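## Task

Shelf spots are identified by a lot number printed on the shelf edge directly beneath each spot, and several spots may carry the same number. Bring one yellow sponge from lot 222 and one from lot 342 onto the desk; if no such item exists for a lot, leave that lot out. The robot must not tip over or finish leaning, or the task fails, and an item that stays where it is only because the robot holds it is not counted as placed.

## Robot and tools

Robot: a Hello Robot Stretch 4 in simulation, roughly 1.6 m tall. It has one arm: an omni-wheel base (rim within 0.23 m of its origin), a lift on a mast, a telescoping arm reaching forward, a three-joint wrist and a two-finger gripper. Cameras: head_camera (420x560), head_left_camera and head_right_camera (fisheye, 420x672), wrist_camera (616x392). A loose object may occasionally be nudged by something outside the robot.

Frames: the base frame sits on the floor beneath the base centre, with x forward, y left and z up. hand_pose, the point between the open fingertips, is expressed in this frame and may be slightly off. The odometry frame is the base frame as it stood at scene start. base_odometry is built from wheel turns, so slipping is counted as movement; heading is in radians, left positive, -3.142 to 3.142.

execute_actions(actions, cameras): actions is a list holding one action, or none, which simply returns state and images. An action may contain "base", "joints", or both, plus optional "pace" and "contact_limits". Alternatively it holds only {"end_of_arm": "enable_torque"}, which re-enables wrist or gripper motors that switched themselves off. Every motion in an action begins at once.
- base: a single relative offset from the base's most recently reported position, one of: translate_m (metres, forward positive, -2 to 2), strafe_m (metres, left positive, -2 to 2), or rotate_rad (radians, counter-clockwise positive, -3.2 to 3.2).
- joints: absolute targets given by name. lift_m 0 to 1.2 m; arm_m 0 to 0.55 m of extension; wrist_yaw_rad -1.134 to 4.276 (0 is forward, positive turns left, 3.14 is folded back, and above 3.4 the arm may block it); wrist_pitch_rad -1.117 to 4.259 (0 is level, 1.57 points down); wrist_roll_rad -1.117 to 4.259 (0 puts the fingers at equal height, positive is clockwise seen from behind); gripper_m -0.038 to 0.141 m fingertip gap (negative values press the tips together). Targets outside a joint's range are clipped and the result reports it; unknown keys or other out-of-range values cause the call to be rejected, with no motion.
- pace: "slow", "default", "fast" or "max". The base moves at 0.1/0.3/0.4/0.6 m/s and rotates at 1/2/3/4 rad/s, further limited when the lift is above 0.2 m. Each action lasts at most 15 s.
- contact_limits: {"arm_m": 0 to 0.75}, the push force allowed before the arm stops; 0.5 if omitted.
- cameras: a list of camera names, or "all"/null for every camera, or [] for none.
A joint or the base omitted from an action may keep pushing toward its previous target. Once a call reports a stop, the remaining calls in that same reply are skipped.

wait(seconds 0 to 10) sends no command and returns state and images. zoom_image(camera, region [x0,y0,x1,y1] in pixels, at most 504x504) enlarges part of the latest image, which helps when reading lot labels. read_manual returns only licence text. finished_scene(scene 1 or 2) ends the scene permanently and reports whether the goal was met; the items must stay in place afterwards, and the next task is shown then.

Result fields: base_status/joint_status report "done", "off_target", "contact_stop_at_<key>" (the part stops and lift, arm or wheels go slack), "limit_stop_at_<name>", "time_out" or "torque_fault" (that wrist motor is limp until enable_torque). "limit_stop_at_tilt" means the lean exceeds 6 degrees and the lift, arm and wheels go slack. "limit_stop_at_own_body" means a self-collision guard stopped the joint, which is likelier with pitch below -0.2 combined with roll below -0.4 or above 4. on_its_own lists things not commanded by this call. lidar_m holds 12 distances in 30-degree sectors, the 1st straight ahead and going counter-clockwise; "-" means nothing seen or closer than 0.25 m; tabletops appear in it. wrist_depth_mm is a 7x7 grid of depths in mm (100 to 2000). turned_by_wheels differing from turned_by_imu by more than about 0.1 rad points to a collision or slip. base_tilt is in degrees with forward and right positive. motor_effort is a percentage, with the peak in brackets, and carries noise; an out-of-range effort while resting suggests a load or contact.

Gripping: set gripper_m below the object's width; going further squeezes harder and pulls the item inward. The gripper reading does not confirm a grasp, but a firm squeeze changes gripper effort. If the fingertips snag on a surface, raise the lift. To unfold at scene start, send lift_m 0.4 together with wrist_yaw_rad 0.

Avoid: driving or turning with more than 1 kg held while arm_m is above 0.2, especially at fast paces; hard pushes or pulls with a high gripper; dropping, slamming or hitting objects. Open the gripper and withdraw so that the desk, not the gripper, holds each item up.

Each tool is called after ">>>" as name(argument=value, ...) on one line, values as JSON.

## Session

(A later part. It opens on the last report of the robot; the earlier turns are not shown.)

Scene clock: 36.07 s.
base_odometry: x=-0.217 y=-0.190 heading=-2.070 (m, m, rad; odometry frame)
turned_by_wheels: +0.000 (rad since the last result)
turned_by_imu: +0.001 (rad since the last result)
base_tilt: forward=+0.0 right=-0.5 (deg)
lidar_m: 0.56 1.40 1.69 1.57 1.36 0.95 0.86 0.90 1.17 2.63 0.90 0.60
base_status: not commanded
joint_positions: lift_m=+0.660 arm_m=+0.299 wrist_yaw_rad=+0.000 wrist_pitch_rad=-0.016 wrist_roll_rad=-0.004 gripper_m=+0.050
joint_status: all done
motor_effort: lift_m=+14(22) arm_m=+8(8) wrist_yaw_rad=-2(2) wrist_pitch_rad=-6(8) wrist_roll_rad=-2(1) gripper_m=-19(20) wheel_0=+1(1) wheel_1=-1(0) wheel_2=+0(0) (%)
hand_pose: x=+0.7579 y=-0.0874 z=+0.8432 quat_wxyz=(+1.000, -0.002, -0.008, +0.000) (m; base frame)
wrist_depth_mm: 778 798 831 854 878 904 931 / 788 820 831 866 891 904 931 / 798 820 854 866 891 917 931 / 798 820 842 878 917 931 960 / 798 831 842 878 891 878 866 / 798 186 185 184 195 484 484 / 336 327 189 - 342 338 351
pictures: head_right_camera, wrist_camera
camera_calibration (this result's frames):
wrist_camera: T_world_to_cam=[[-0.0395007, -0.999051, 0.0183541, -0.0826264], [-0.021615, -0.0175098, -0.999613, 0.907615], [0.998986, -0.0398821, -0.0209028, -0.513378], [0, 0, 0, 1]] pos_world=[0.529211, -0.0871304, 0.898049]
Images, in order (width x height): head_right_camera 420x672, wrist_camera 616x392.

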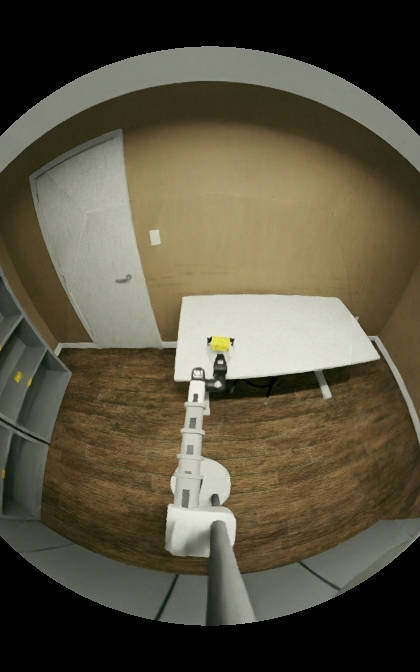

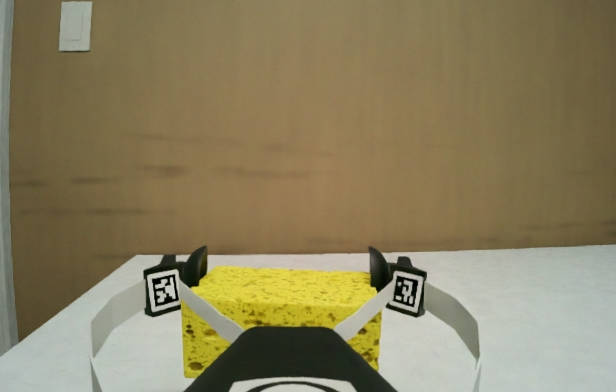

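>>> execute_actions(actions=[{"joints":{"lift_m":0.6}}], cameras=["wrist_camera"])

>>> execute_actions(actions=[{"joints":{"gripper_m":0.14}}], cameras=["wrist_camera"])

>>> execute_actions(actions=[{"joints":{"arm_m":0.0}}], cameras=["head_camera"])

>>> execute_actions(actions=[{"joints":{"lift_m":0.75},"base":{"rotate_rad":-1.8}}])

Scene clock: 37.60 s.
base_odometry: x=-0.217 y=-0.190 heading=-2.070 (m, m, rad; odometry frame)
turned_by_wheels: +0.000 (rad since the last result)
turned_by_imu: +0.001 (rad since the last result)
base_tilt: forward=+0.0 right=-0.4 (deg)
lidar_m: 0.53 1.38 1.68 1.56 1.36 0.92 0.87 0.91 1.19 2.63 0.90 0.58
base_status: not commanded
joint_positions: lift_m=+0.600 arm_m=+0.299 wrist_yaw_rad=+0.000 wrist_pitch_rad=-0.016 wrist_roll_rad=-0.004 gripper_m=+0.050
joint_status: all done
motor_effort: lift_m=+14(13) arm_m=+8(8) wrist_yaw_rad=-1(1) wrist_pitch_rad=-8(6) wrist_roll_rad=-1(1) gripper_m=-17(18) wheel_0=+1(1) wheel_1=+0(0) wheel_2=+0(0) (%)
hand_pose: x=+0.7579 y=-0.0874 z=+0.7832 quat_wxyz=(+1.000, -0.002, -0.008, +0.000) (m; base frame)
wrist_depth_mm: 788 798 831 854 878 904 931 / 788 820 831 854 878 904 946 / 798 820 842 878 891 931 946 / 798 820 842 878 904 931 960 / 809 517 535 554 559 569 559 / 291 186 185 183 195 315 314 / 219 214 188 - 221 220 -
pictures: wrist_camera
camera_calibration (this result's frames):
wrist_camera: T_world_to_cam=[[-0.0395008, -0.999051, 0.0183541, -0.0815251], [-0.021615, -0.0175098, -0.999613, 0.847644], [0.998986, -0.0398822, -0.0209028, -0.514633], [0, 0, 0, 1]] pos_world=[0.529213, -0.0871304, 0.838055]
Images, in order (width x height): wrist_camera 616x392.

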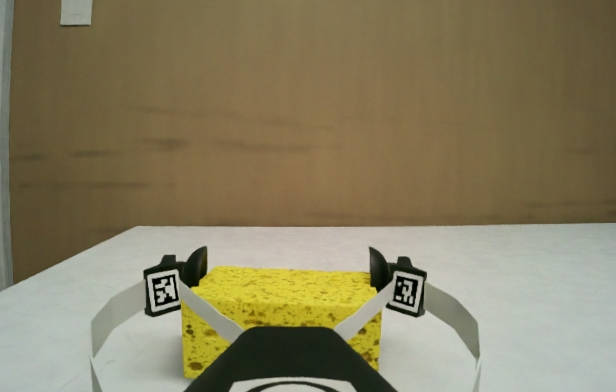

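Scene clock: 39.50 s.
base_odometry: x=-0.217 y=-0.190 heading=-2.070 (m, m, rad; odometry frame)
turned_by_wheels: +0.000 (rad since the last result)
turned_by_imu: +0.001 (rad since the last result)
base_tilt: forward=+0.0 right=-0.5 (deg)
lidar_m: 0.54 1.39 1.67 1.57 1.35 0.95 0.85 0.89 1.21 2.65 0.90 0.59
base_status: not commanded
joint_positions: lift_m=+0.600 arm_m=+0.299 wrist_yaw_rad=+0.000 wrist_pitch_rad=-0.016 wrist_roll_rad=-0.004 gripper_m=+0.140
joint_status: all done
motor_effort: lift_m=+14(14) arm_m=+8(8) wrist_yaw_rad=-1(1) wrist_pitch_rad=-6(4) wrist_roll_rad=-1(2) gripper_m=-2(20) wheel_0=+1(1) wheel_1=+0(0) wheel_2=+0(0) (%)
hand_pose: x=+0.7579 y=-0.0874 z=+0.7832 quat_wxyz=(+1.000, -0.002, -0.008, +0.000) (m; base frame)
wrist_depth_mm: 788 809 831 842 866 904 931 / 788 809 842 854 878 904 946 / 798 820 842 878 891 931 946 / 798 831 842 878 904 931 960 / 809 512 535 554 559 564 559 / 291 263 204 175 205 293 314 / 219 213 206 - 222 220 -
pictures: wrist_camera
camera_calibration (this result's frames):
wrist_camera: T_world_to_cam=[[-0.0395008, -0.999051, 0.0183541, -0.0815252], [-0.021615, -0.0175098, -0.999613, 0.847644], [0.998986, -0.0398822, -0.0209028, -0.514633], [0, 0, 0, 1]] pos_world=[0.529213, -0.0871304, 0.838055]
Images, in order (width x height): wrist_camera 616x392.

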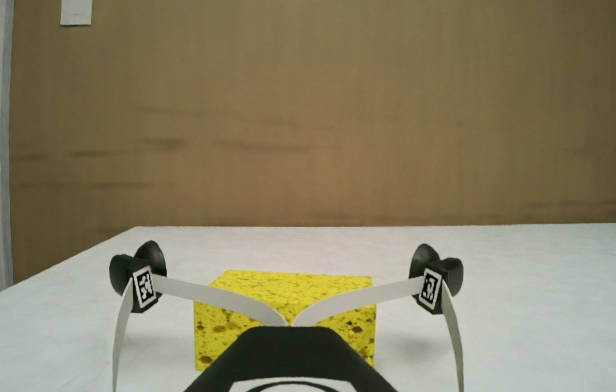

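Scene clock: 41.50 s.
base_odometry: x=-0.217 y=-0.190 heading=-2.070 (m, m, rad; odometry frame)
turned_by_wheels: +0.000 (rad since the last result)
turned_by_imu: +0.001 (rad since the last result)
base_tilt: forward=-0.1 right=-0.5 (deg)
lidar_m: 0.54 1.39 1.66 1.55 1.35 0.94 0.87 0.88 1.19 2.63 0.91 0.60
base_status: not commanded
joint_positions: lift_m=+0.600 arm_m=+0.001 wrist_yaw_rad=+0.000 wrist_pitch_rad=-0.016 wrist_roll_rad=-0.004 gripper_m=+0.140
joint_status: all done
motor_effort: lift_m=+14(14) arm_m=-8(8) wrist_yaw_rad=-1(1) wrist_pitch_rad=-6(6) wrist_roll_rad=+0(0) gripper_m=-1(1) wheel_0=+1(1) wheel_1=-1(1) wheel_2=+0(0) (%)
hand_pose: x=+0.4608 y=-0.0874 z=+0.7832 quat_wxyz=(+1.000, -0.002, -0.008, +0.000) (m; base frame)
wrist_depth_mm: 1008 1078 1098 1138 1182 1205 1281 / 1042 1078 1118 1160 1205 1205 1255 / 1042 1098 1118 1138 1205 1205 1255 / 1042 1098 1118 1160 1205 1255 1255 / 1060 525 544 492 569 574 574 / 325 329 342 175 370 389 723 / 1060 1118 1138 - 691 597 1308
pictures: head_camera
Images, in order (width x height): head_camera 420x560.

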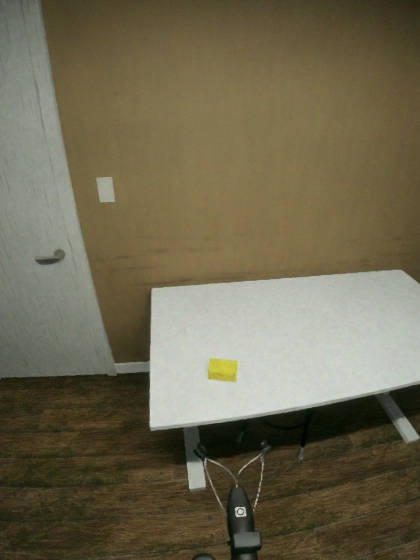

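Scene clock: 43.67 s.
base_odometry: x=-0.217 y=-0.190 heading=+2.414 (m, m, rad; odometry frame)
turned_by_wheels: -1.800 (rad since the last result)
turned_by_imu: -1.782 (rad since the last result)
base_tilt: forward=-0.1 right=-0.4 (deg)
lidar_m: 1.67 1.29 0.68 0.56 0.53 1.52 1.60 1.59 1.05 0.87 0.86 0.99
base_status: done
joint_positions: lift_m=+0.750 arm_m=+0.001 wrist_yaw_rad=+0.000 wrist_pitch_rad=-0.016 wrist_roll_rad=-0.004 gripper_m=+0.140
joint_status: all done
motor_effort: lift_m=+25(27) arm_m=-8(8) wrist_yaw_rad=-2(0) wrist_pitch_rad=-7(6) wrist_roll_rad=-1(1) gripper_m=+1(1) wheel_0=+2(8) wheel_1=+2(9) wheel_2=+0(7) (%)
hand_pose: x=+0.4608 y=-0.0874 z=+0.9323 quat_wxyz=(+1.000, -0.002, -0.008, +0.000) (m; base frame)
wrist_depth_mm: - - - - 1281 904 750 / - - - - 1308 917 750 / - - - - 1308 931 759 / - - - - 1308 931 759 / - - - - 1281 891 750 / - - - 175 1229 878 750 / 1863 1808 - - 1281 878 741
pictures: head_camera, head_left_camera, head_right_camera, wrist_camera
camera_calibration (this result's frames):
wrist_camera: T_world_to_cam=[[-0.039542, -0.999049, 0.0183563, -0.0959919], [-0.0216706, -0.0175089, -0.999612, 0.990283], [0.998983, -0.0399244, -0.0209576, -0.214682], [0, 0, 0, 1]] pos_world=[0.232128, -0.0871329, 0.987162]
Images, in order (width x height): head_camera 420x560, head_left_camera 420x672, head_right_camera 420x672, wrist_camera 616x392.

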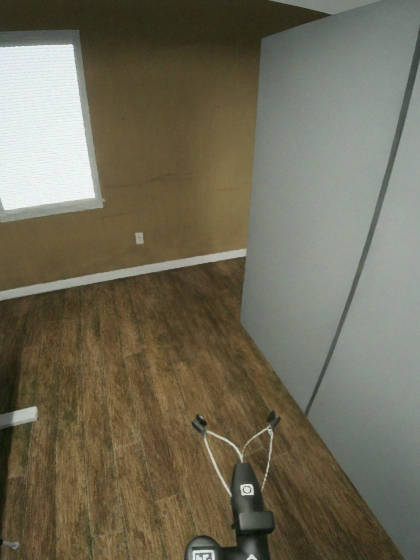

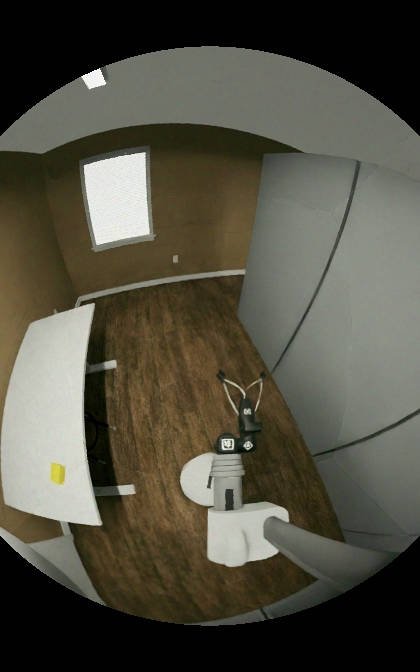

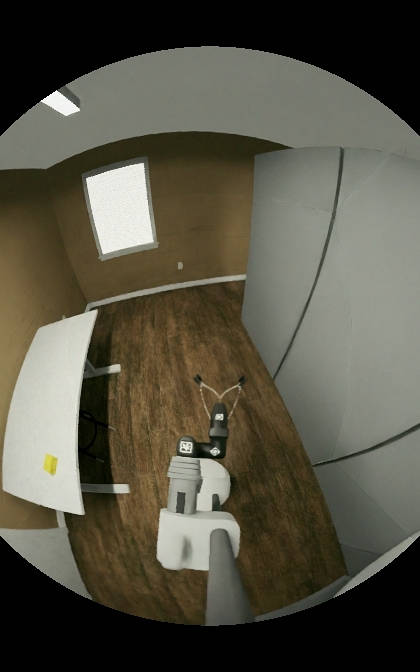

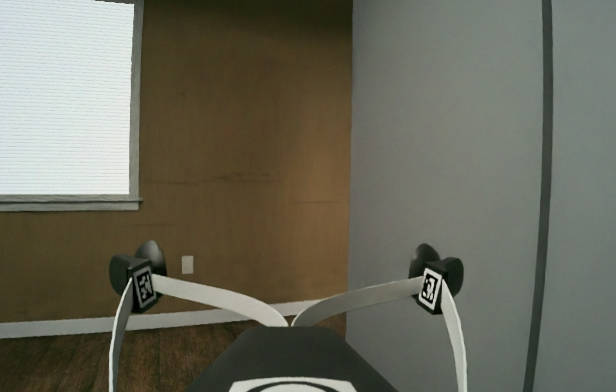

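>>> execute_actions(actions=[{"base":{"rotate_rad":0.23},"joints":{"lift_m":0.2,"gripper_m":0.03}}], cameras=[])

>>> execute_actions(actions=[{"base":{"translate_m":1.9},"pace":"fast"}])

Scene clock: 47.17 s.
base_odometry: x=-0.217 y=-0.190 heading=+2.644 (m, m, rad; odometry frame)
turned_by_wheels: +0.230 (rad since the last result)
turned_by_imu: +0.229 (rad since the last result)
base_tilt: forward=+0.0 right=-0.4 (deg)
lidar_m: 2.62 0.89 0.60 0.53 0.57 1.68 1.58 1.38 0.94 0.86 0.90 1.17
base_status: done
joint_positions: lift_m=+0.200 arm_m=+0.001 wrist_yaw_rad=+0.000 wrist_pitch_rad=-0.016 wrist_roll_rad=-0.004 gripper_m=+0.030
joint_status: all done
motor_effort: lift_m=+14(25) arm_m=-8(8) wrist_yaw_rad=-1(1) wrist_pitch_rad=-5(7) wrist_roll_rad=-1(2) gripper_m=-3(6) wheel_0=-2(6) wheel_1=-2(8) wheel_2=+0(6) (%)
hand_pose: x=+0.4608 y=-0.0874 z=+0.3832 quat_wxyz=(+1.000, -0.002, -0.008, +0.000) (m; base frame)
wrist_depth_mm: - - - - - 1308 960 / - - - - - 1281 960 / - - - - - 1281 960 / - - - - - 1308 976 / 1863 - - - - 1308 976 / 1098 1138 195 1118 1060 1160 960 / 842 798 878 - 866 842 866
pictures: none
No camera images: the call's "cameras" was empty. Leave "cameras" out to get every camera's image.

Scene clock: 53.27 s.
base_odometry: x=-1.887 y=+0.717 heading=+2.644 (m, m, rad; odometry frame)
turned_by_wheels: +0.001 (rad since the last result)
turned_by_imu: +0.009 (rad since the last result)
base_tilt: forward=+0.0 right=-0.5 (deg)
lidar_m: 0.74 0.72 0.95 1.50 0.89 0.95 3.62 1.15 0.78 0.81 1.19 0.79
base_status: done
joint_positions: lift_m=+0.200 arm_m=+0.001 wrist_yaw_rad=+0.000 wrist_pitch_rad=-0.016 wrist_roll_rad=-0.004 gripper_m=+0.030
joint_status: not commanded
motor_effort: lift_m=+15(15) arm_m=-8(8) wrist_yaw_rad=+0(2) wrist_pitch_rad=-6(6) wrist_roll_rad=-1(2) gripper_m=-3(5) wheel_0=+2(8) wheel_1=+3(9) wheel_2=+2(13) (%)
hand_pose: x=+0.4608 y=-0.0874 z=+0.3831 quat_wxyz=(+1.000, -0.002, -0.008, +0.000) (m; base frame)
wrist_depth_mm: 508 521 535 549 564 585 597 / 508 525 539 554 569 585 609 / 517 530 544 559 569 591 609 / 517 535 544 559 580 597 615 / 521 535 549 564 585 609 621 / 525 539 195 564 585 615 621 / 530 539 559 - 591 621 634
pictures: head_camera, head_left_camera, head_right_camera, wrist_camera
camera_calibration (this result's frames):
wrist_camera: T_world_to_cam=[[-0.0395417, -0.999049, 0.0183561, -0.0859124], [-0.0216692, -0.0175088, -0.999612, 0.44135], [0.998983, -0.0399241, -0.0209563, -0.226171], [0, 0, 0, 1]] pos_world=[0.232108, -0.0871329, 0.438016]
Images, in order (width x height): head_camera 420x560, head_left_camera 420x672, head_right_camera 420x672, wrist_camera 616x392.

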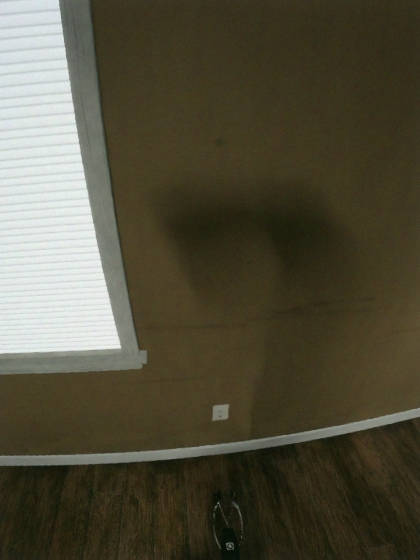

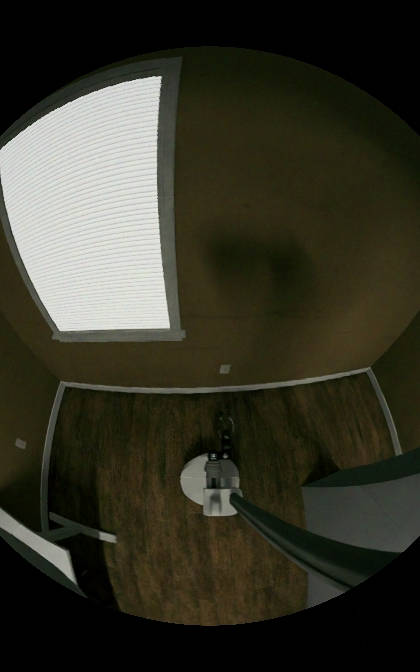

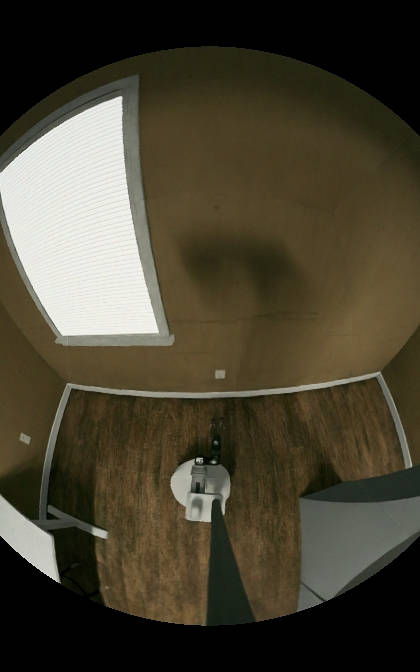

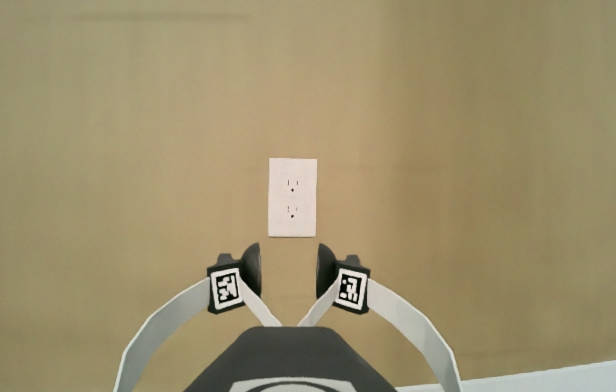

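>>> execute_actions(actions=[{"base":{"rotate_rad":-1.57}}], cameras=[])

>>> execute_actions(actions=[{"base":{"strafe_m":0.2}}])

Scene clock: 55.67 s.
base_odometry: x=-1.887 y=+0.717 heading=+1.075 (m, m, rad; odometry frame)
turned_by_wheels: -1.569 (rad since the last result)
turned_by_imu: -1.554 (rad since the last result)
base_tilt: forward=-0.1 right=-0.5 (deg)
lidar_m: 0.77 1.17 0.80 0.71 0.75 1.01 1.50 0.88 0.98 3.48 1.15 0.78
base_status: done
joint_positions: lift_m=+0.200 arm_m=+0.001 wrist_yaw_rad=+0.000 wrist_pitch_rad=-0.016 wrist_roll_rad=-0.004 gripper_m=+0.030
joint_status: not commanded
motor_effort: lift_m=+15(16) arm_m=-9(8) wrist_yaw_rad=-3(2) wrist_pitch_rad=-6(5) wrist_roll_rad=+0(0) gripper_m=-5(5) wheel_0=+3(9) wheel_1=+3(10) wheel_2=+1(8) (%)
hand_pose: x=+0.4608 y=-0.0874 z=+0.3830 quat_wxyz=(+1.000, -0.002, -0.008, +0.000) (m; base frame)
wrist_depth_mm: 1499 1808 1921 1921 549 564 580 / 1464 1808 1921 1921 544 564 585 / 1537 1863 1921 1921 554 574 591 / 1537 1863 1921 - 559 574 591 / 1499 1863 1863 1618 564 580 603 / 1098 1160 195 580 564 591 603 / 831 798 891 - 569 591 603
pictures: none
No camera images: the call's "cameras" was empty. Leave "cameras" out to get every camera's image.

Scene clock: 57.60 s.
base_odometry: x=-2.063 y=+0.813 heading=+1.075 (m, m, rad; odometry frame)
turned_by_wheels: +0.000 (rad since the last result)
turned_by_imu: +0.001 (rad since the last result)
base_tilt: forward=+0.0 right=-0.4 (deg)
lidar_m: 2.18 0.89 0.58 0.54 0.54 0.73 1.50 1.08 1.02 3.69 1.14 0.84
base_status: done
joint_positions: lift_m=+0.200 arm_m=+0.001 wrist_yaw_rad=+0.000 wrist_pitch_rad=-0.016 wrist_roll_rad=-0.004 gripper_m=+0.030
joint_status: not commanded
motor_effort: lift_m=+16(16) arm_m=-8(8) wrist_yaw_rad=-1(3) wrist_pitch_rad=-6(7) wrist_roll_rad=-1(1) gripper_m=-2(2) wheel_0=-1(10) wheel_1=+0(11) wheel_2=+0(1) (%)
hand_pose: x=+0.4608 y=-0.0874 z=+0.3830 quat_wxyz=(+1.000, -0.002, -0.008, +0.000) (m; base frame)
wrist_depth_mm: 1182 1863 1808 1863 931 554 564 / 1182 1808 1863 1921 917 559 564 / 1205 1808 1921 1983 931 569 569 / 1182 1863 1863 - 917 569 580 / 1205 1756 1921 - 917 580 585 / 1042 1182 195 1138 707 580 585 / 842 798 878 - 831 574 597
pictures: head_camera, head_left_camera, head_right_camera, wrist_camera
camera_calibration (this result's frames):
wrist_camera: T_world_to_cam=[[-0.0395583, -0.999049, 0.0183566, -0.0859082], [-0.0216641, -0.0175091, -0.999612, 0.44127], [0.998982, -0.0399406, -0.0209509, -0.226178], [0, 0, 0, 1]] pos_world=[0.232109, -0.0871339, 0.437937]
Images, in order (width x height): head_camera 420x560, head_left_camera 420x672, head_right_camera 420x672, wrist_camera 616x392.

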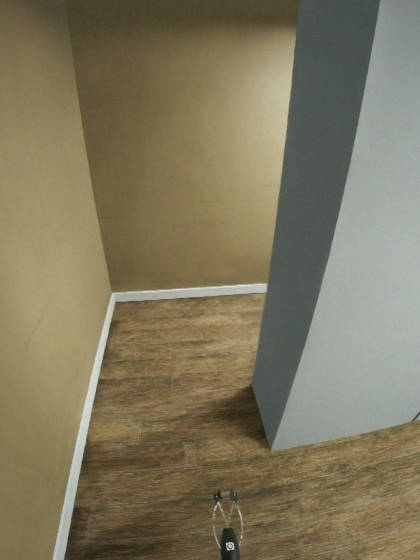

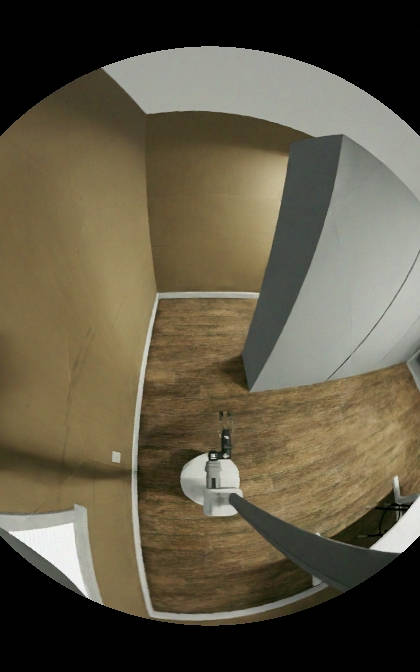

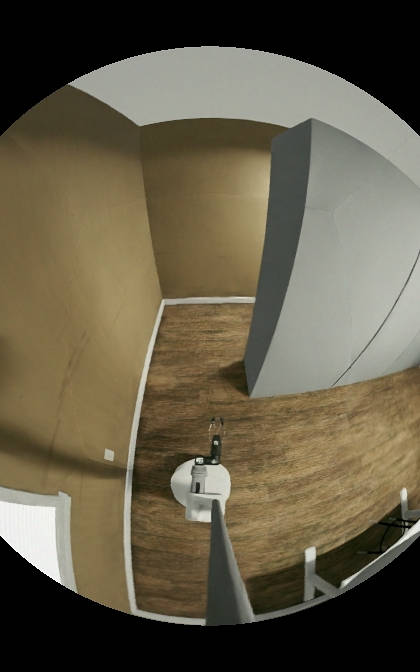

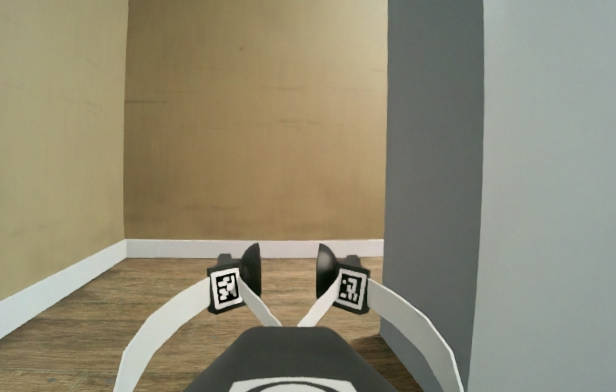

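>>> execute_actions(actions=[{"base":{"strafe_m":0.13}}], cameras=[])

>>> execute_actions(actions=[{"base":{"translate_m":1.45}}])

Scene clock: 59.50 s.
base_odometry: x=-2.177 y=+0.874 heading=+1.075 (m, m, rad; odometry frame)
turned_by_wheels: +0.000 (rad since the last result)
turned_by_imu: +0.001 (rad since the last result)
base_tilt: forward=+0.0 right=-0.4 (deg)
lidar_m: 2.18 0.70 0.46 0.41 0.41 0.55 1.39 1.29 1.13 2.40 1.11 0.90
base_status: done
joint_positions: lift_m=+0.200 arm_m=+0.001 wrist_yaw_rad=+0.000 wrist_pitch_rad=-0.016 wrist_roll_rad=-0.004 gripper_m=+0.030
joint_status: not commanded
motor_effort: lift_m=+16(16) arm_m=-9(8) wrist_yaw_rad=-1(1) wrist_pitch_rad=-7(6) wrist_roll_rad=-1(1) gripper_m=-4(5) wheel_0=+0(9) wheel_1=+1(11) wheel_2=+0(1) (%)
hand_pose: x=+0.4608 y=-0.0874 z=+0.3830 quat_wxyz=(+1.000, -0.002, -0.008, +0.000) (m; base frame)
wrist_depth_mm: 946 1537 1863 1863 - 759 569 / 960 1576 1863 1921 - 768 574 / 976 1576 1863 1921 - 768 574 / 976 1576 1863 - - 768 574 / 976 1537 1863 1921 - 768 580 / 946 1160 195 1118 976 750 585 / 831 798 878 - 854 707 585
pictures: none
No camera images: the call's "cameras" was empty. Leave "cameras" out to get every camera's image.

Scene clock: 65.80 s.
base_odometry: x=-1.488 y=+2.150 heading=+1.075 (m, m, rad; odometry frame)
turned_by_wheels: +0.000 (rad since the last result)
turned_by_imu: +0.007 (rad since the last result)
base_tilt: forward=-0.1 right=-0.5 (deg)
lidar_m: 0.72 0.74 0.56 0.51 0.54 0.71 1.67 0.71 0.51 0.80 1.13 0.80
base_status: done
joint_positions: lift_m=+0.200 arm_m=+0.001 wrist_yaw_rad=+0.000 wrist_pitch_rad=-0.016 wrist_roll_rad=-0.004 gripper_m=+0.030
joint_status: not commanded
motor_effort: lift_m=+16(15) arm_m=-8(8) wrist_yaw_rad=-2(0) wrist_pitch_rad=-8(6) wrist_roll_rad=-1(0) gripper_m=-4(5) wheel_0=+2(8) wheel_1=+2(7) wheel_2=+1(9) (%)
hand_pose: x=+0.4608 y=-0.0874 z=+0.3830 quat_wxyz=(+1.000, -0.002, -0.008, +0.000) (m; base frame)
wrist_depth_mm: 480 496 508 525 539 554 569 / 484 496 512 525 539 559 574 / 492 500 517 530 544 559 580 / 492 508 521 535 549 569 585 / 496 512 521 539 559 574 591 / 500 512 196 539 554 574 597 / 504 512 530 - 564 585 603
pictures: head_camera, head_left_camera, head_right_camera, wrist_camera
camera_calibration (this result's frames):
wrist_camera: T_world_to_cam=[[-0.0395581, -0.999049, 0.0183568, -0.0859083], [-0.0216641, -0.0175093, -0.999612, 0.44127], [0.998982, -0.0399404, -0.0209508, -0.226176], [0, 0, 0, 1]] pos_world=[0.232107, -0.0871338, 0.437937]
Images, in order (width x height): head_camera 420x560, head_left_camera 420x672, head_right_camera 420x672, wrist_camera 616x392.

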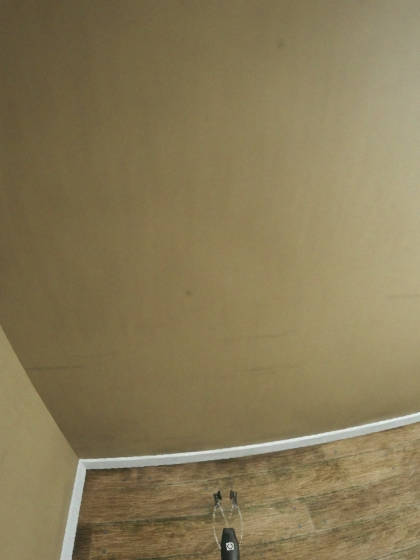

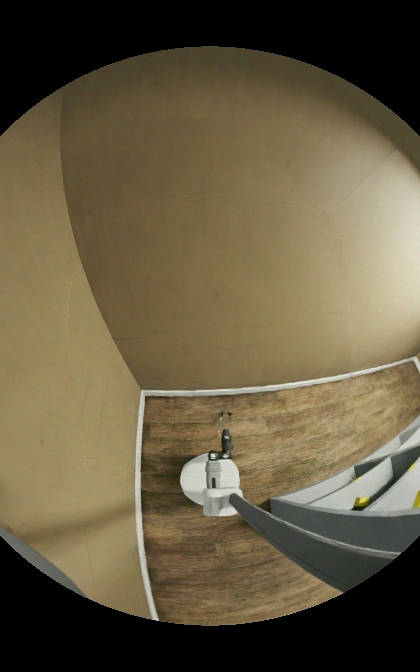

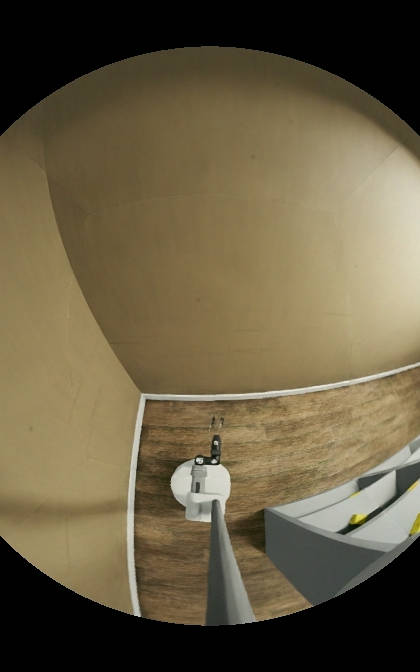

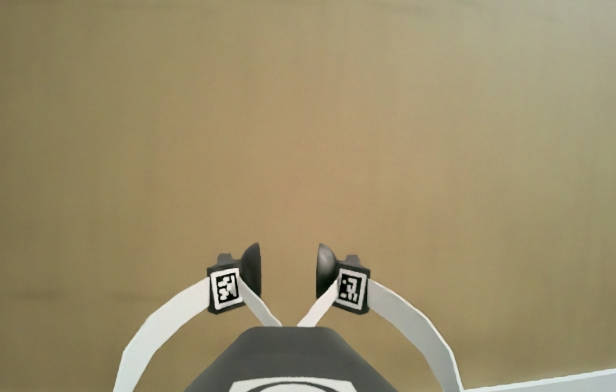

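>>> execute_actions(actions=[{"base":{"rotate_rad":-1.57}}], cameras=[])

>>> execute_actions(actions=[{"base":{"strafe_m":0.33}}], cameras=[])

>>> execute_actions(actions=[{"base":{"translate_m":0.7}}])

Scene clock: 68.33 s.
base_odometry: x=-1.488 y=+2.150 heading=-0.495 (m, m, rad; odometry frame)
turned_by_wheels: -1.570 (rad since the last result)
turned_by_imu: -1.554 (rad since the last result)
base_tilt: forward=-0.1 right=-0.5 (deg)
lidar_m: 0.75 1.13 0.78 0.70 0.74 0.57 0.49 0.54 0.73 1.67 0.69 0.51
base_status: done
joint_positions: lift_m=+0.200 arm_m=+0.001 wrist_yaw_rad=+0.000 wrist_pitch_rad=-0.016 wrist_roll_rad=-0.004 gripper_m=+0.030
joint_status: not commanded
motor_effort: lift_m=+16(16) arm_m=-9(8) wrist_yaw_rad=+0(2) wrist_pitch_rad=-6(5) wrist_roll_rad=+0(1) gripper_m=-4(4) wheel_0=+2(8) wheel_1=+1(10) wheel_2=+0(5) (%)
hand_pose: x=+0.4608 y=-0.0874 z=+0.3830 quat_wxyz=(+1.000, -0.002, -0.008, +0.000) (m; base frame)
wrist_depth_mm: 1464 - - 1336 1098 257 262 / 1464 - - 1160 1118 259 263 / 1464 - - 1182 691 263 264 / 1499 - - 1182 1138 265 267 / 1464 - - 1138 1160 267 271 / 1118 1138 195 931 866 267 272 / 842 788 891 - 707 270 277
pictures: none
No camera images: the call's "cameras" was empty. Leave "cameras" out to get every camera's image.

Scene clock: 70.77 s.
base_odometry: x=-1.331 y=+2.440 heading=-0.495 (m, m, rad; odometry frame)
turned_by_wheels: +0.000 (rad since the last result)
turned_by_imu: +0.002 (rad since the last result)
base_tilt: forward=-0.1 right=-0.5 (deg)
lidar_m: 1.79 0.64 0.43 0.37 0.40 0.54 0.52 0.56 0.75 1.79 0.72 0.75
base_status: done
joint_positions: lift_m=+0.200 arm_m=+0.001 wrist_yaw_rad=+0.000 wrist_pitch_rad=-0.016 wrist_roll_rad=-0.004 gripper_m=+0.030
joint_status: not commanded
motor_effort: lift_m=+16(16) arm_m=-8(9) wrist_yaw_rad=-1(1) wrist_pitch_rad=-5(6) wrist_roll_rad=+0(1) gripper_m=+0(3) wheel_0=-1(10) wheel_1=+0(10) wheel_2=+0(0) (%)
hand_pose: x=+0.4608 y=-0.0874 z=+0.3830 quat_wxyz=(+1.000, -0.002, -0.008, +0.000) (m; base frame)
wrist_depth_mm: 891 1430 - - 1464 1118 1118 / 904 1464 - - 1863 1138 1118 / 931 1537 - - 1808 1160 798 / 931 1499 - - - 1160 1118 / 931 1499 - - 1397 1160 1118 / 891 1118 196 1138 1025 1008 991 / 842 798 891 - 854 768 723
pictures: none
No camera images: the call's "cameras" was empty. Leave "cameras" out to get every camera's image.

Scene clock: 74.60 s.
base_odometry: x=-0.715 y=+2.108 heading=-0.494 (m, m, rad; odometry frame)
turned_by_wheels: +0.000 (rad since the last result)
turned_by_imu: +0.004 (rad since the last result)
base_tilt: forward=-0.1 right=-0.5 (deg)
lidar_m: 1.62 0.70 0.47 0.44 0.45 0.62 1.24 1.30 0.52 0.50 0.54 0.72
base_status: done
joint_positions: lift_m=+0.200 arm_m=+0.001 wrist_yaw_rad=+0.000 wrist_pitch_rad=-0.016 wrist_roll_rad=-0.004 gripper_m=+0.030
joint_status: not commanded
motor_effort: lift_m=+16(16) arm_m=-8(9) wrist_yaw_rad=-1(2) wrist_pitch_rad=-6(5) wrist_roll_rad=+0(0) gripper_m=-4(2) wheel_0=+1(6) wheel_1=+2(7) wheel_2=+2(10) (%)
hand_pose: x=+0.4608 y=-0.0874 z=+0.3830 quat_wxyz=(+1.000, -0.002, -0.008, +0.000) (m; base frame)
wrist_depth_mm: 976 1576 - - 1336 1255 1098 / 976 1618 - - 1366 1366 809 / 1008 1618 - - 1336 931 539 / 1008 1618 - - 1336 1397 820 / 991 1537 - - 1366 1366 535 / 960 1160 196 1118 946 1025 525 / 842 798 878 - 842 741 535
pictures: head_camera, head_left_camera, head_right_camera, wrist_camera
camera_calibration (this result's frames):
wrist_camera: T_world_to_cam=[[-0.0395263, -0.99905, 0.0183574, -0.0859136], [-0.0216636, -0.0175106, -0.999612, 0.441251], [0.998984, -0.0399087, -0.0209508, -0.226178], [0, 0, 0, 1]] pos_world=[0.232111, -0.0871319, 0.437919]
Images, in order (width x height): head_camera 420x560, head_left_camera 420x672, head_right_camera 420x672, wrist_camera 616x392.

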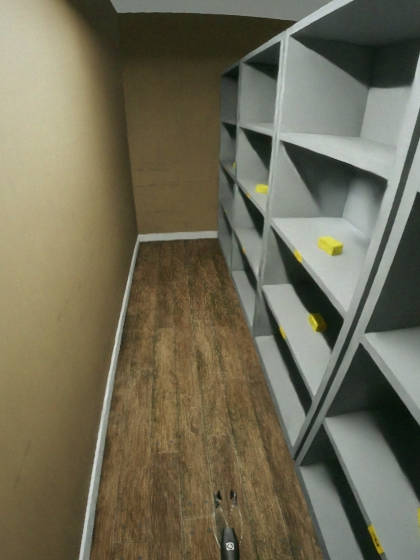

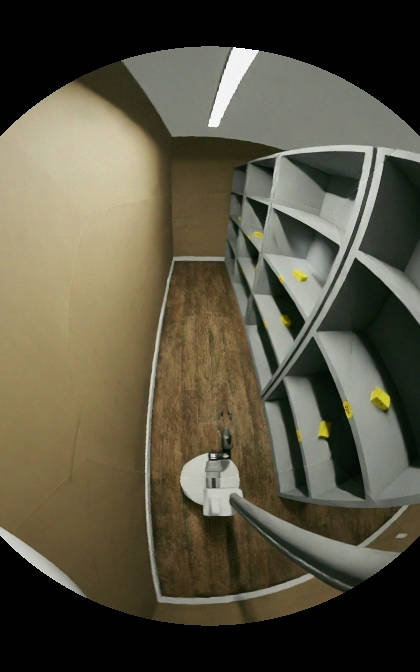

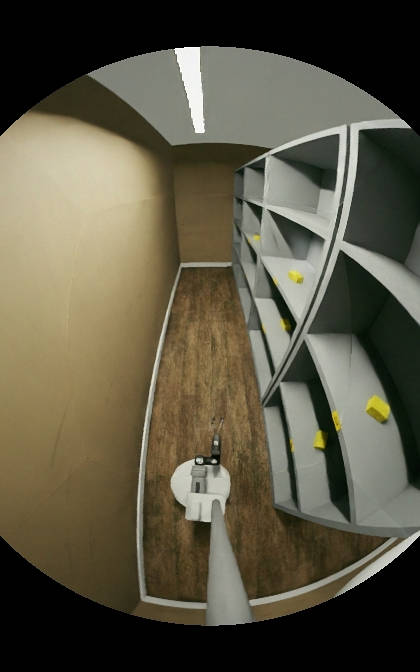

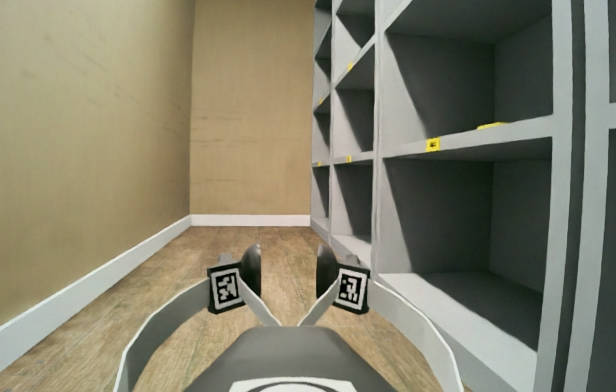

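>>> execute_actions(actions=[{"base":{"strafe_m":0.14},"joints":{"lift_m":0.57,"wrist_yaw_rad":-1.12}}], cameras=["wrist_camera","head_right_camera"])

Scene clock: 77.43 s.
base_odometry: x=-0.648 y=+2.231 heading=-0.494 (m, m, rad; odometry frame)
turned_by_wheels: +0.000 (rad since the last result)
turned_by_imu: +0.001 (rad since the last result)
base_tilt: forward=+0.0 right=-0.4 (deg)
lidar_m: 1.77 0.49 0.32 0.30 0.31 0.42 1.06 1.29 0.71 0.63 0.66 0.87
base_status: done
joint_positions: lift_m=+0.570 arm_m=+0.001 wrist_yaw_rad=-1.120 wrist_pitch_rad=-0.016 wrist_roll_rad=-0.004 gripper_m=+0.030
joint_status: all done
motor_effort: lift_m=+25(26) arm_m=-8(8) wrist_yaw_rad=-2(8) wrist_pitch_rad=-7(7) wrist_roll_rad=+0(1) gripper_m=-3(3) wheel_0=-1(9) wheel_1=+1(11) wheel_2=+0(1) (%)
hand_pose: x=+0.2194 y=-0.2977 z=+0.7523 quat_wxyz=(+0.847, -0.006, -0.006, -0.531) (m; base frame)
wrist_depth_mm: 1336 715 878 1060 976 904 842 / 1308 715 732 640 615 585 554 / 1336 723 904 1060 976 917 866 / 1366 732 917 1078 991 931 878 / 1060 732 809 1060 991 931 878 / 1336 732 196 699 661 768 759 / 1397 741 809 - 574 539 554
pictures: head_right_camera, wrist_camera
camera_calibration (this result's frames):
wrist_camera: T_world_to_cam=[[-0.916327, -0.400009, 0.0183577, 0.0584095], [-0.0252043, 0.0118618, -0.999612, 0.810958], [0.399636, -0.916434, -0.0209513, -0.115136], [0, 0, 0, 1]] pos_world=[0.119974, -0.0917695, 0.807159]
Images, in order (width x height): head_right_camera 420x672, wrist_camera 616x392.

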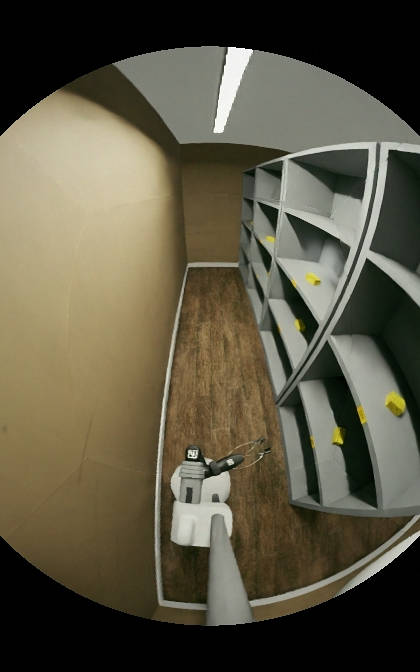

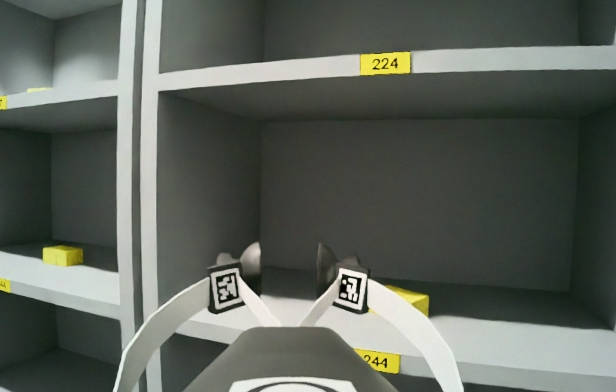

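224, 244. Next unit.

>>> execute_actions(actions=[{"base":{"translate_m":0.75},"joints":{"lift_m":0.53}}], cameras=["wrist_camera"])

>>> execute_actions(actions=[{"base":{"translate_m":0.8}}], cameras=["wrist_camera","head_right_camera"])

Scene clock: 81.67 s.
base_odometry: x=+0.012 y=+1.876 heading=-0.494 (m, m, rad; odometry frame)
turned_by_wheels: +0.000 (rad since the last result)
turned_by_imu: +0.004 (rad since the last result)
base_tilt: forward=-0.1 right=-0.5 (deg)
lidar_m: 1.98 0.58 0.38 0.35 0.37 0.46 1.20 0.92 0.64 0.59 0.60 0.82
base_status: done
joint_positions: lift_m=+0.530 arm_m=+0.001 wrist_yaw_rad=-1.120 wrist_pitch_rad=-0.016 wrist_roll_rad=-0.004 gripper_m=+0.030
joint_status: all done
motor_effort: lift_m=+15(26) arm_m=-8(8) wrist_yaw_rad=-3(3) wrist_pitch_rad=-7(6) wrist_roll_rad=-1(2) gripper_m=-4(4) wheel_0=+3(7) wheel_1=+2(9) wheel_2=+1(9) (%)
hand_pose: x=+0.2194 y=-0.2977 z=+0.7131 quat_wxyz=(+0.847, -0.006, -0.006, -0.531) (m; base frame)
wrist_depth_mm: 732 809 809 569 517 484 452 / 723 788 798 788 759 723 484 / 732 878 1098 1008 946 878 484 / 741 878 1098 1025 946 891 477 / 750 842 1078 1008 946 891 469 / 759 699 195 603 564 661 459 / 750 809 1118 - 525 484 459
pictures: wrist_camera
camera_calibration (this result's frames):
wrist_camera: T_world_to_cam=[[-0.916351, -0.399956, 0.0183577, 0.0591317], [-0.0252037, 0.0118633, -0.999612, 0.771839], [0.399583, -0.916458, -0.0209513, -0.115946], [0, 0, 0, 1]] pos_world=[0.119969, -0.0917664, 0.768025]
Images, in order (width x height): wrist_camera 616x392.

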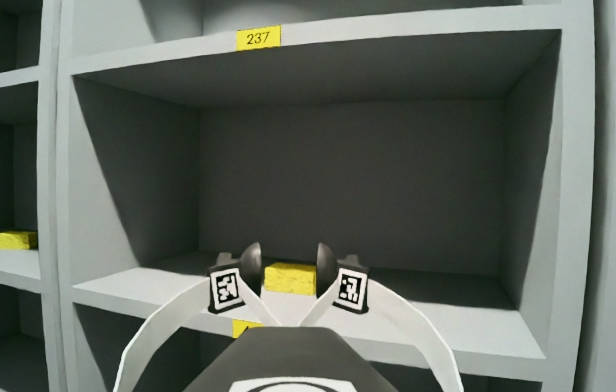

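Scene clock: 85.80 s.
base_odometry: x=+0.716 y=+1.497 heading=-0.493 (m, m, rad; odometry frame)
turned_by_wheels: +0.001 (rad since the last result)
turned_by_imu: +0.004 (rad since the last result)
base_tilt: forward=-0.1 right=-0.5 (deg)
lidar_m: 1.84 0.63 0.44 0.40 0.40 0.59 1.38 0.87 0.59 0.54 0.56 0.75
base_status: done
joint_positions: lift_m=+0.530 arm_m=+0.001 wrist_yaw_rad=-1.120 wrist_pitch_rad=-0.016 wrist_roll_rad=-0.004 gripper_m=+0.030
joint_status: not commanded
motor_effort: lift_m=+15(15) arm_m=-8(8) wrist_yaw_rad=-2(3) wrist_pitch_rad=-7(7) wrist_roll_rad=-1(0) gripper_m=-3(5) wheel_0=+2(6) wheel_1=+3(7) wheel_2=+2(9) (%)
hand_pose: x=+0.2194 y=-0.2977 z=+0.7131 quat_wxyz=(+0.847, -0.006, -0.006, -0.531) (m; base frame)
wrist_depth_mm: 798 891 549 517 492 427 466 / 750 788 798 788 768 433 627 / 820 1042 1042 976 904 436 778 / 820 1025 1060 991 904 433 788 / 820 976 1042 960 917 442 788 / 732 668 195 603 564 445 621 / 831 960 1078 - 477 430 480
pictures: head_right_camera, wrist_camera
camera_calibration (this result's frames):
wrist_camera: T_world_to_cam=[[-0.916351, -0.399954, 0.0183577, 0.0591319], [-0.0252036, 0.0118633, -0.999612, 0.771832], [0.399581, -0.916459, -0.0209512, -0.115946], [0, 0, 0, 1]] pos_world=[0.119968, -0.0917663, 0.768017]
Images, in order (width x height): head_right_camera 420x672, wrist_camera 616x392.

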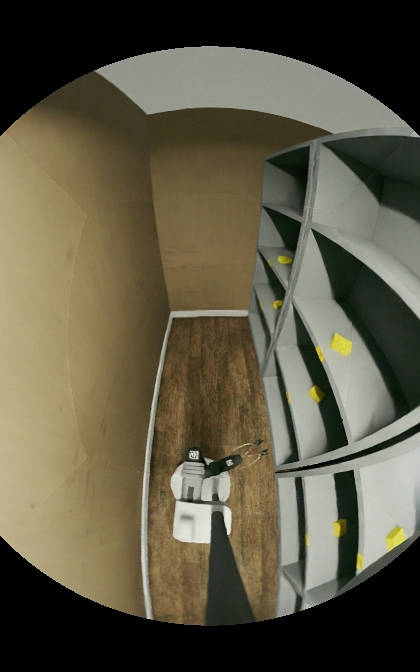

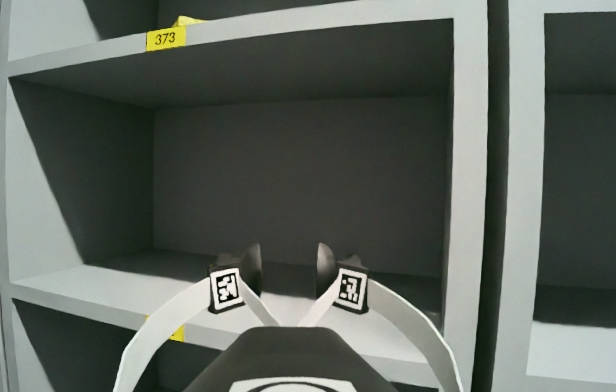

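>>> execute_actions(actions=[{"base":{"translate_m":0.2},"joints":{"lift_m":0.42}}], cameras=["wrist_camera"])

>>> execute_actions(actions=[{"base":{"translate_m":0.75},"joints":{"lift_m":0.55}}], cameras=["wrist_camera","head_right_camera"])

Scene clock: 88.30 s.
base_odometry: x=+0.893 y=+1.402 heading=-0.493 (m, m, rad; odometry frame)
turned_by_wheels: +0.000 (rad since the last result)
turned_by_imu: +0.002 (rad since the last result)
base_tilt: forward=+0.0 right=-0.5 (deg)
lidar_m: 1.68 0.67 0.45 0.40 0.42 0.57 1.35 0.86 0.58 0.52 0.55 0.74
base_status: done
joint_positions: lift_m=+0.420 arm_m=+0.001 wrist_yaw_rad=-1.120 wrist_pitch_rad=-0.016 wrist_roll_rad=-0.004 gripper_m=+0.030
joint_status: all done
motor_effort: lift_m=+14(12) arm_m=-8(8) wrist_yaw_rad=-2(4) wrist_pitch_rad=-7(7) wrist_roll_rad=+1(2) gripper_m=-3(3) wheel_0=+2(8) wheel_1=+3(6) wheel_2=+0(10) (%)
hand_pose: x=+0.2194 y=-0.2977 z=+0.6032 quat_wxyz=(+0.847, -0.006, -0.006, -0.531) (m; base frame)
wrist_depth_mm: 640 732 788 788 778 741 668 / 647 778 991 931 878 820 691 / 654 788 1008 960 878 831 691 / 661 788 1025 960 891 831 683 / 661 661 585 603 615 621 574 / 661 768 195 496 442 436 415 / 676 732 1008 - 904 831 615
pictures: wrist_camera
camera_calibration (this result's frames):
wrist_camera: T_world_to_cam=[[-0.916364, -0.399924, 0.0183577, 0.0611523], [-0.0252033, 0.0118642, -0.999612, 0.661932], [0.399551, -0.916471, -0.0209513, -0.118244], [0, 0, 0, 1]] pos_world=[0.119965, -0.0917646, 0.658075]
Images, in order (width x height): wrist_camera 616x392.

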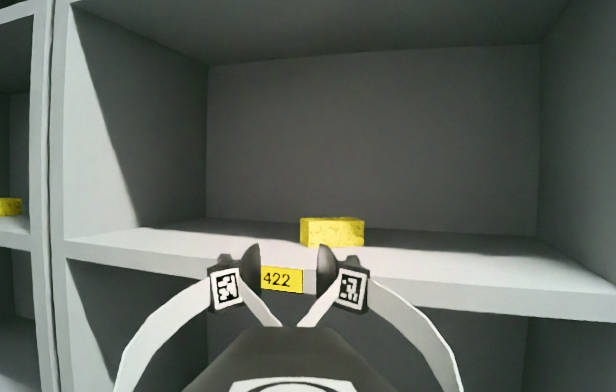

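Scene clock: 92.27 s.
base_odometry: x=+1.553 y=+1.047 heading=-0.493 (m, m, rad; odometry frame)
turned_by_wheels: +0.000 (rad since the last result)
turned_by_imu: +0.004 (rad since the last result)
base_tilt: forward=-0.1 right=-0.5 (deg)
lidar_m: 0.93 0.74 0.50 0.44 0.47 0.65 1.57 0.79 0.52 0.47 0.49 0.69
base_status: done
joint_positions: lift_m=+0.550 arm_m=+0.001 wrist_yaw_rad=-1.120 wrist_pitch_rad=-0.016 wrist_roll_rad=-0.004 gripper_m=+0.030
joint_status: all done
motor_effort: lift_m=+25(24) arm_m=-8(8) wrist_yaw_rad=-5(2) wrist_pitch_rad=-7(6) wrist_roll_rad=-1(1) gripper_m=-5(4) wheel_0=+2(7) wheel_1=+1(6) wheel_2=+2(9) (%)
hand_pose: x=+0.2194 y=-0.2977 z=+0.7323 quat_wxyz=(+0.847, -0.006, -0.006, -0.531) (m; base frame)
wrist_depth_mm: 759 535 477 459 449 402 353 / 691 715 723 715 699 421 355 / 798 1008 991 904 854 421 355 / 809 1025 991 917 854 415 362 / 809 991 991 917 842 399 364 / 661 668 195 654 609 387 366 / 809 554 521 - 496 389 370
pictures: head_right_camera, wrist_camera
camera_calibration (this result's frames):
wrist_camera: T_world_to_cam=[[-0.916376, -0.399897, 0.0183578, 0.0587837], [-0.0252029, 0.0118648, -0.999612, 0.791002], [0.399524, -0.916483, -0.0209512, -0.115535], [0, 0, 0, 1]] pos_world=[0.119962, -0.0917631, 0.787195]
Images, in order (width x height): head_right_camera 420x672, wrist_camera 616x392.

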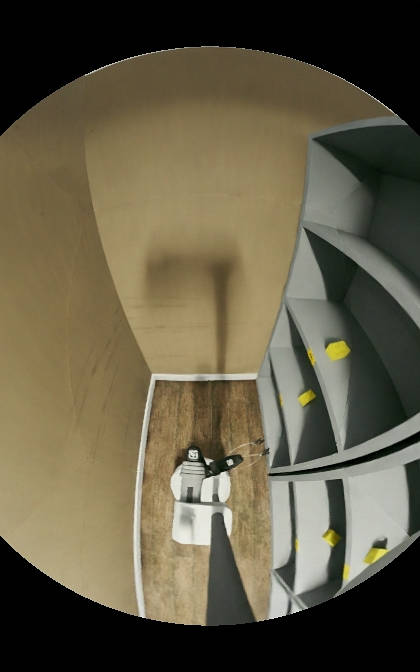

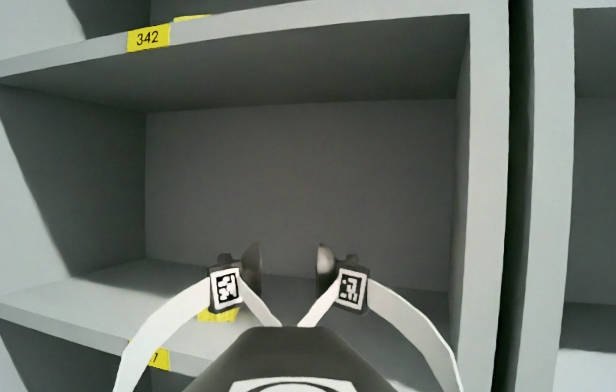

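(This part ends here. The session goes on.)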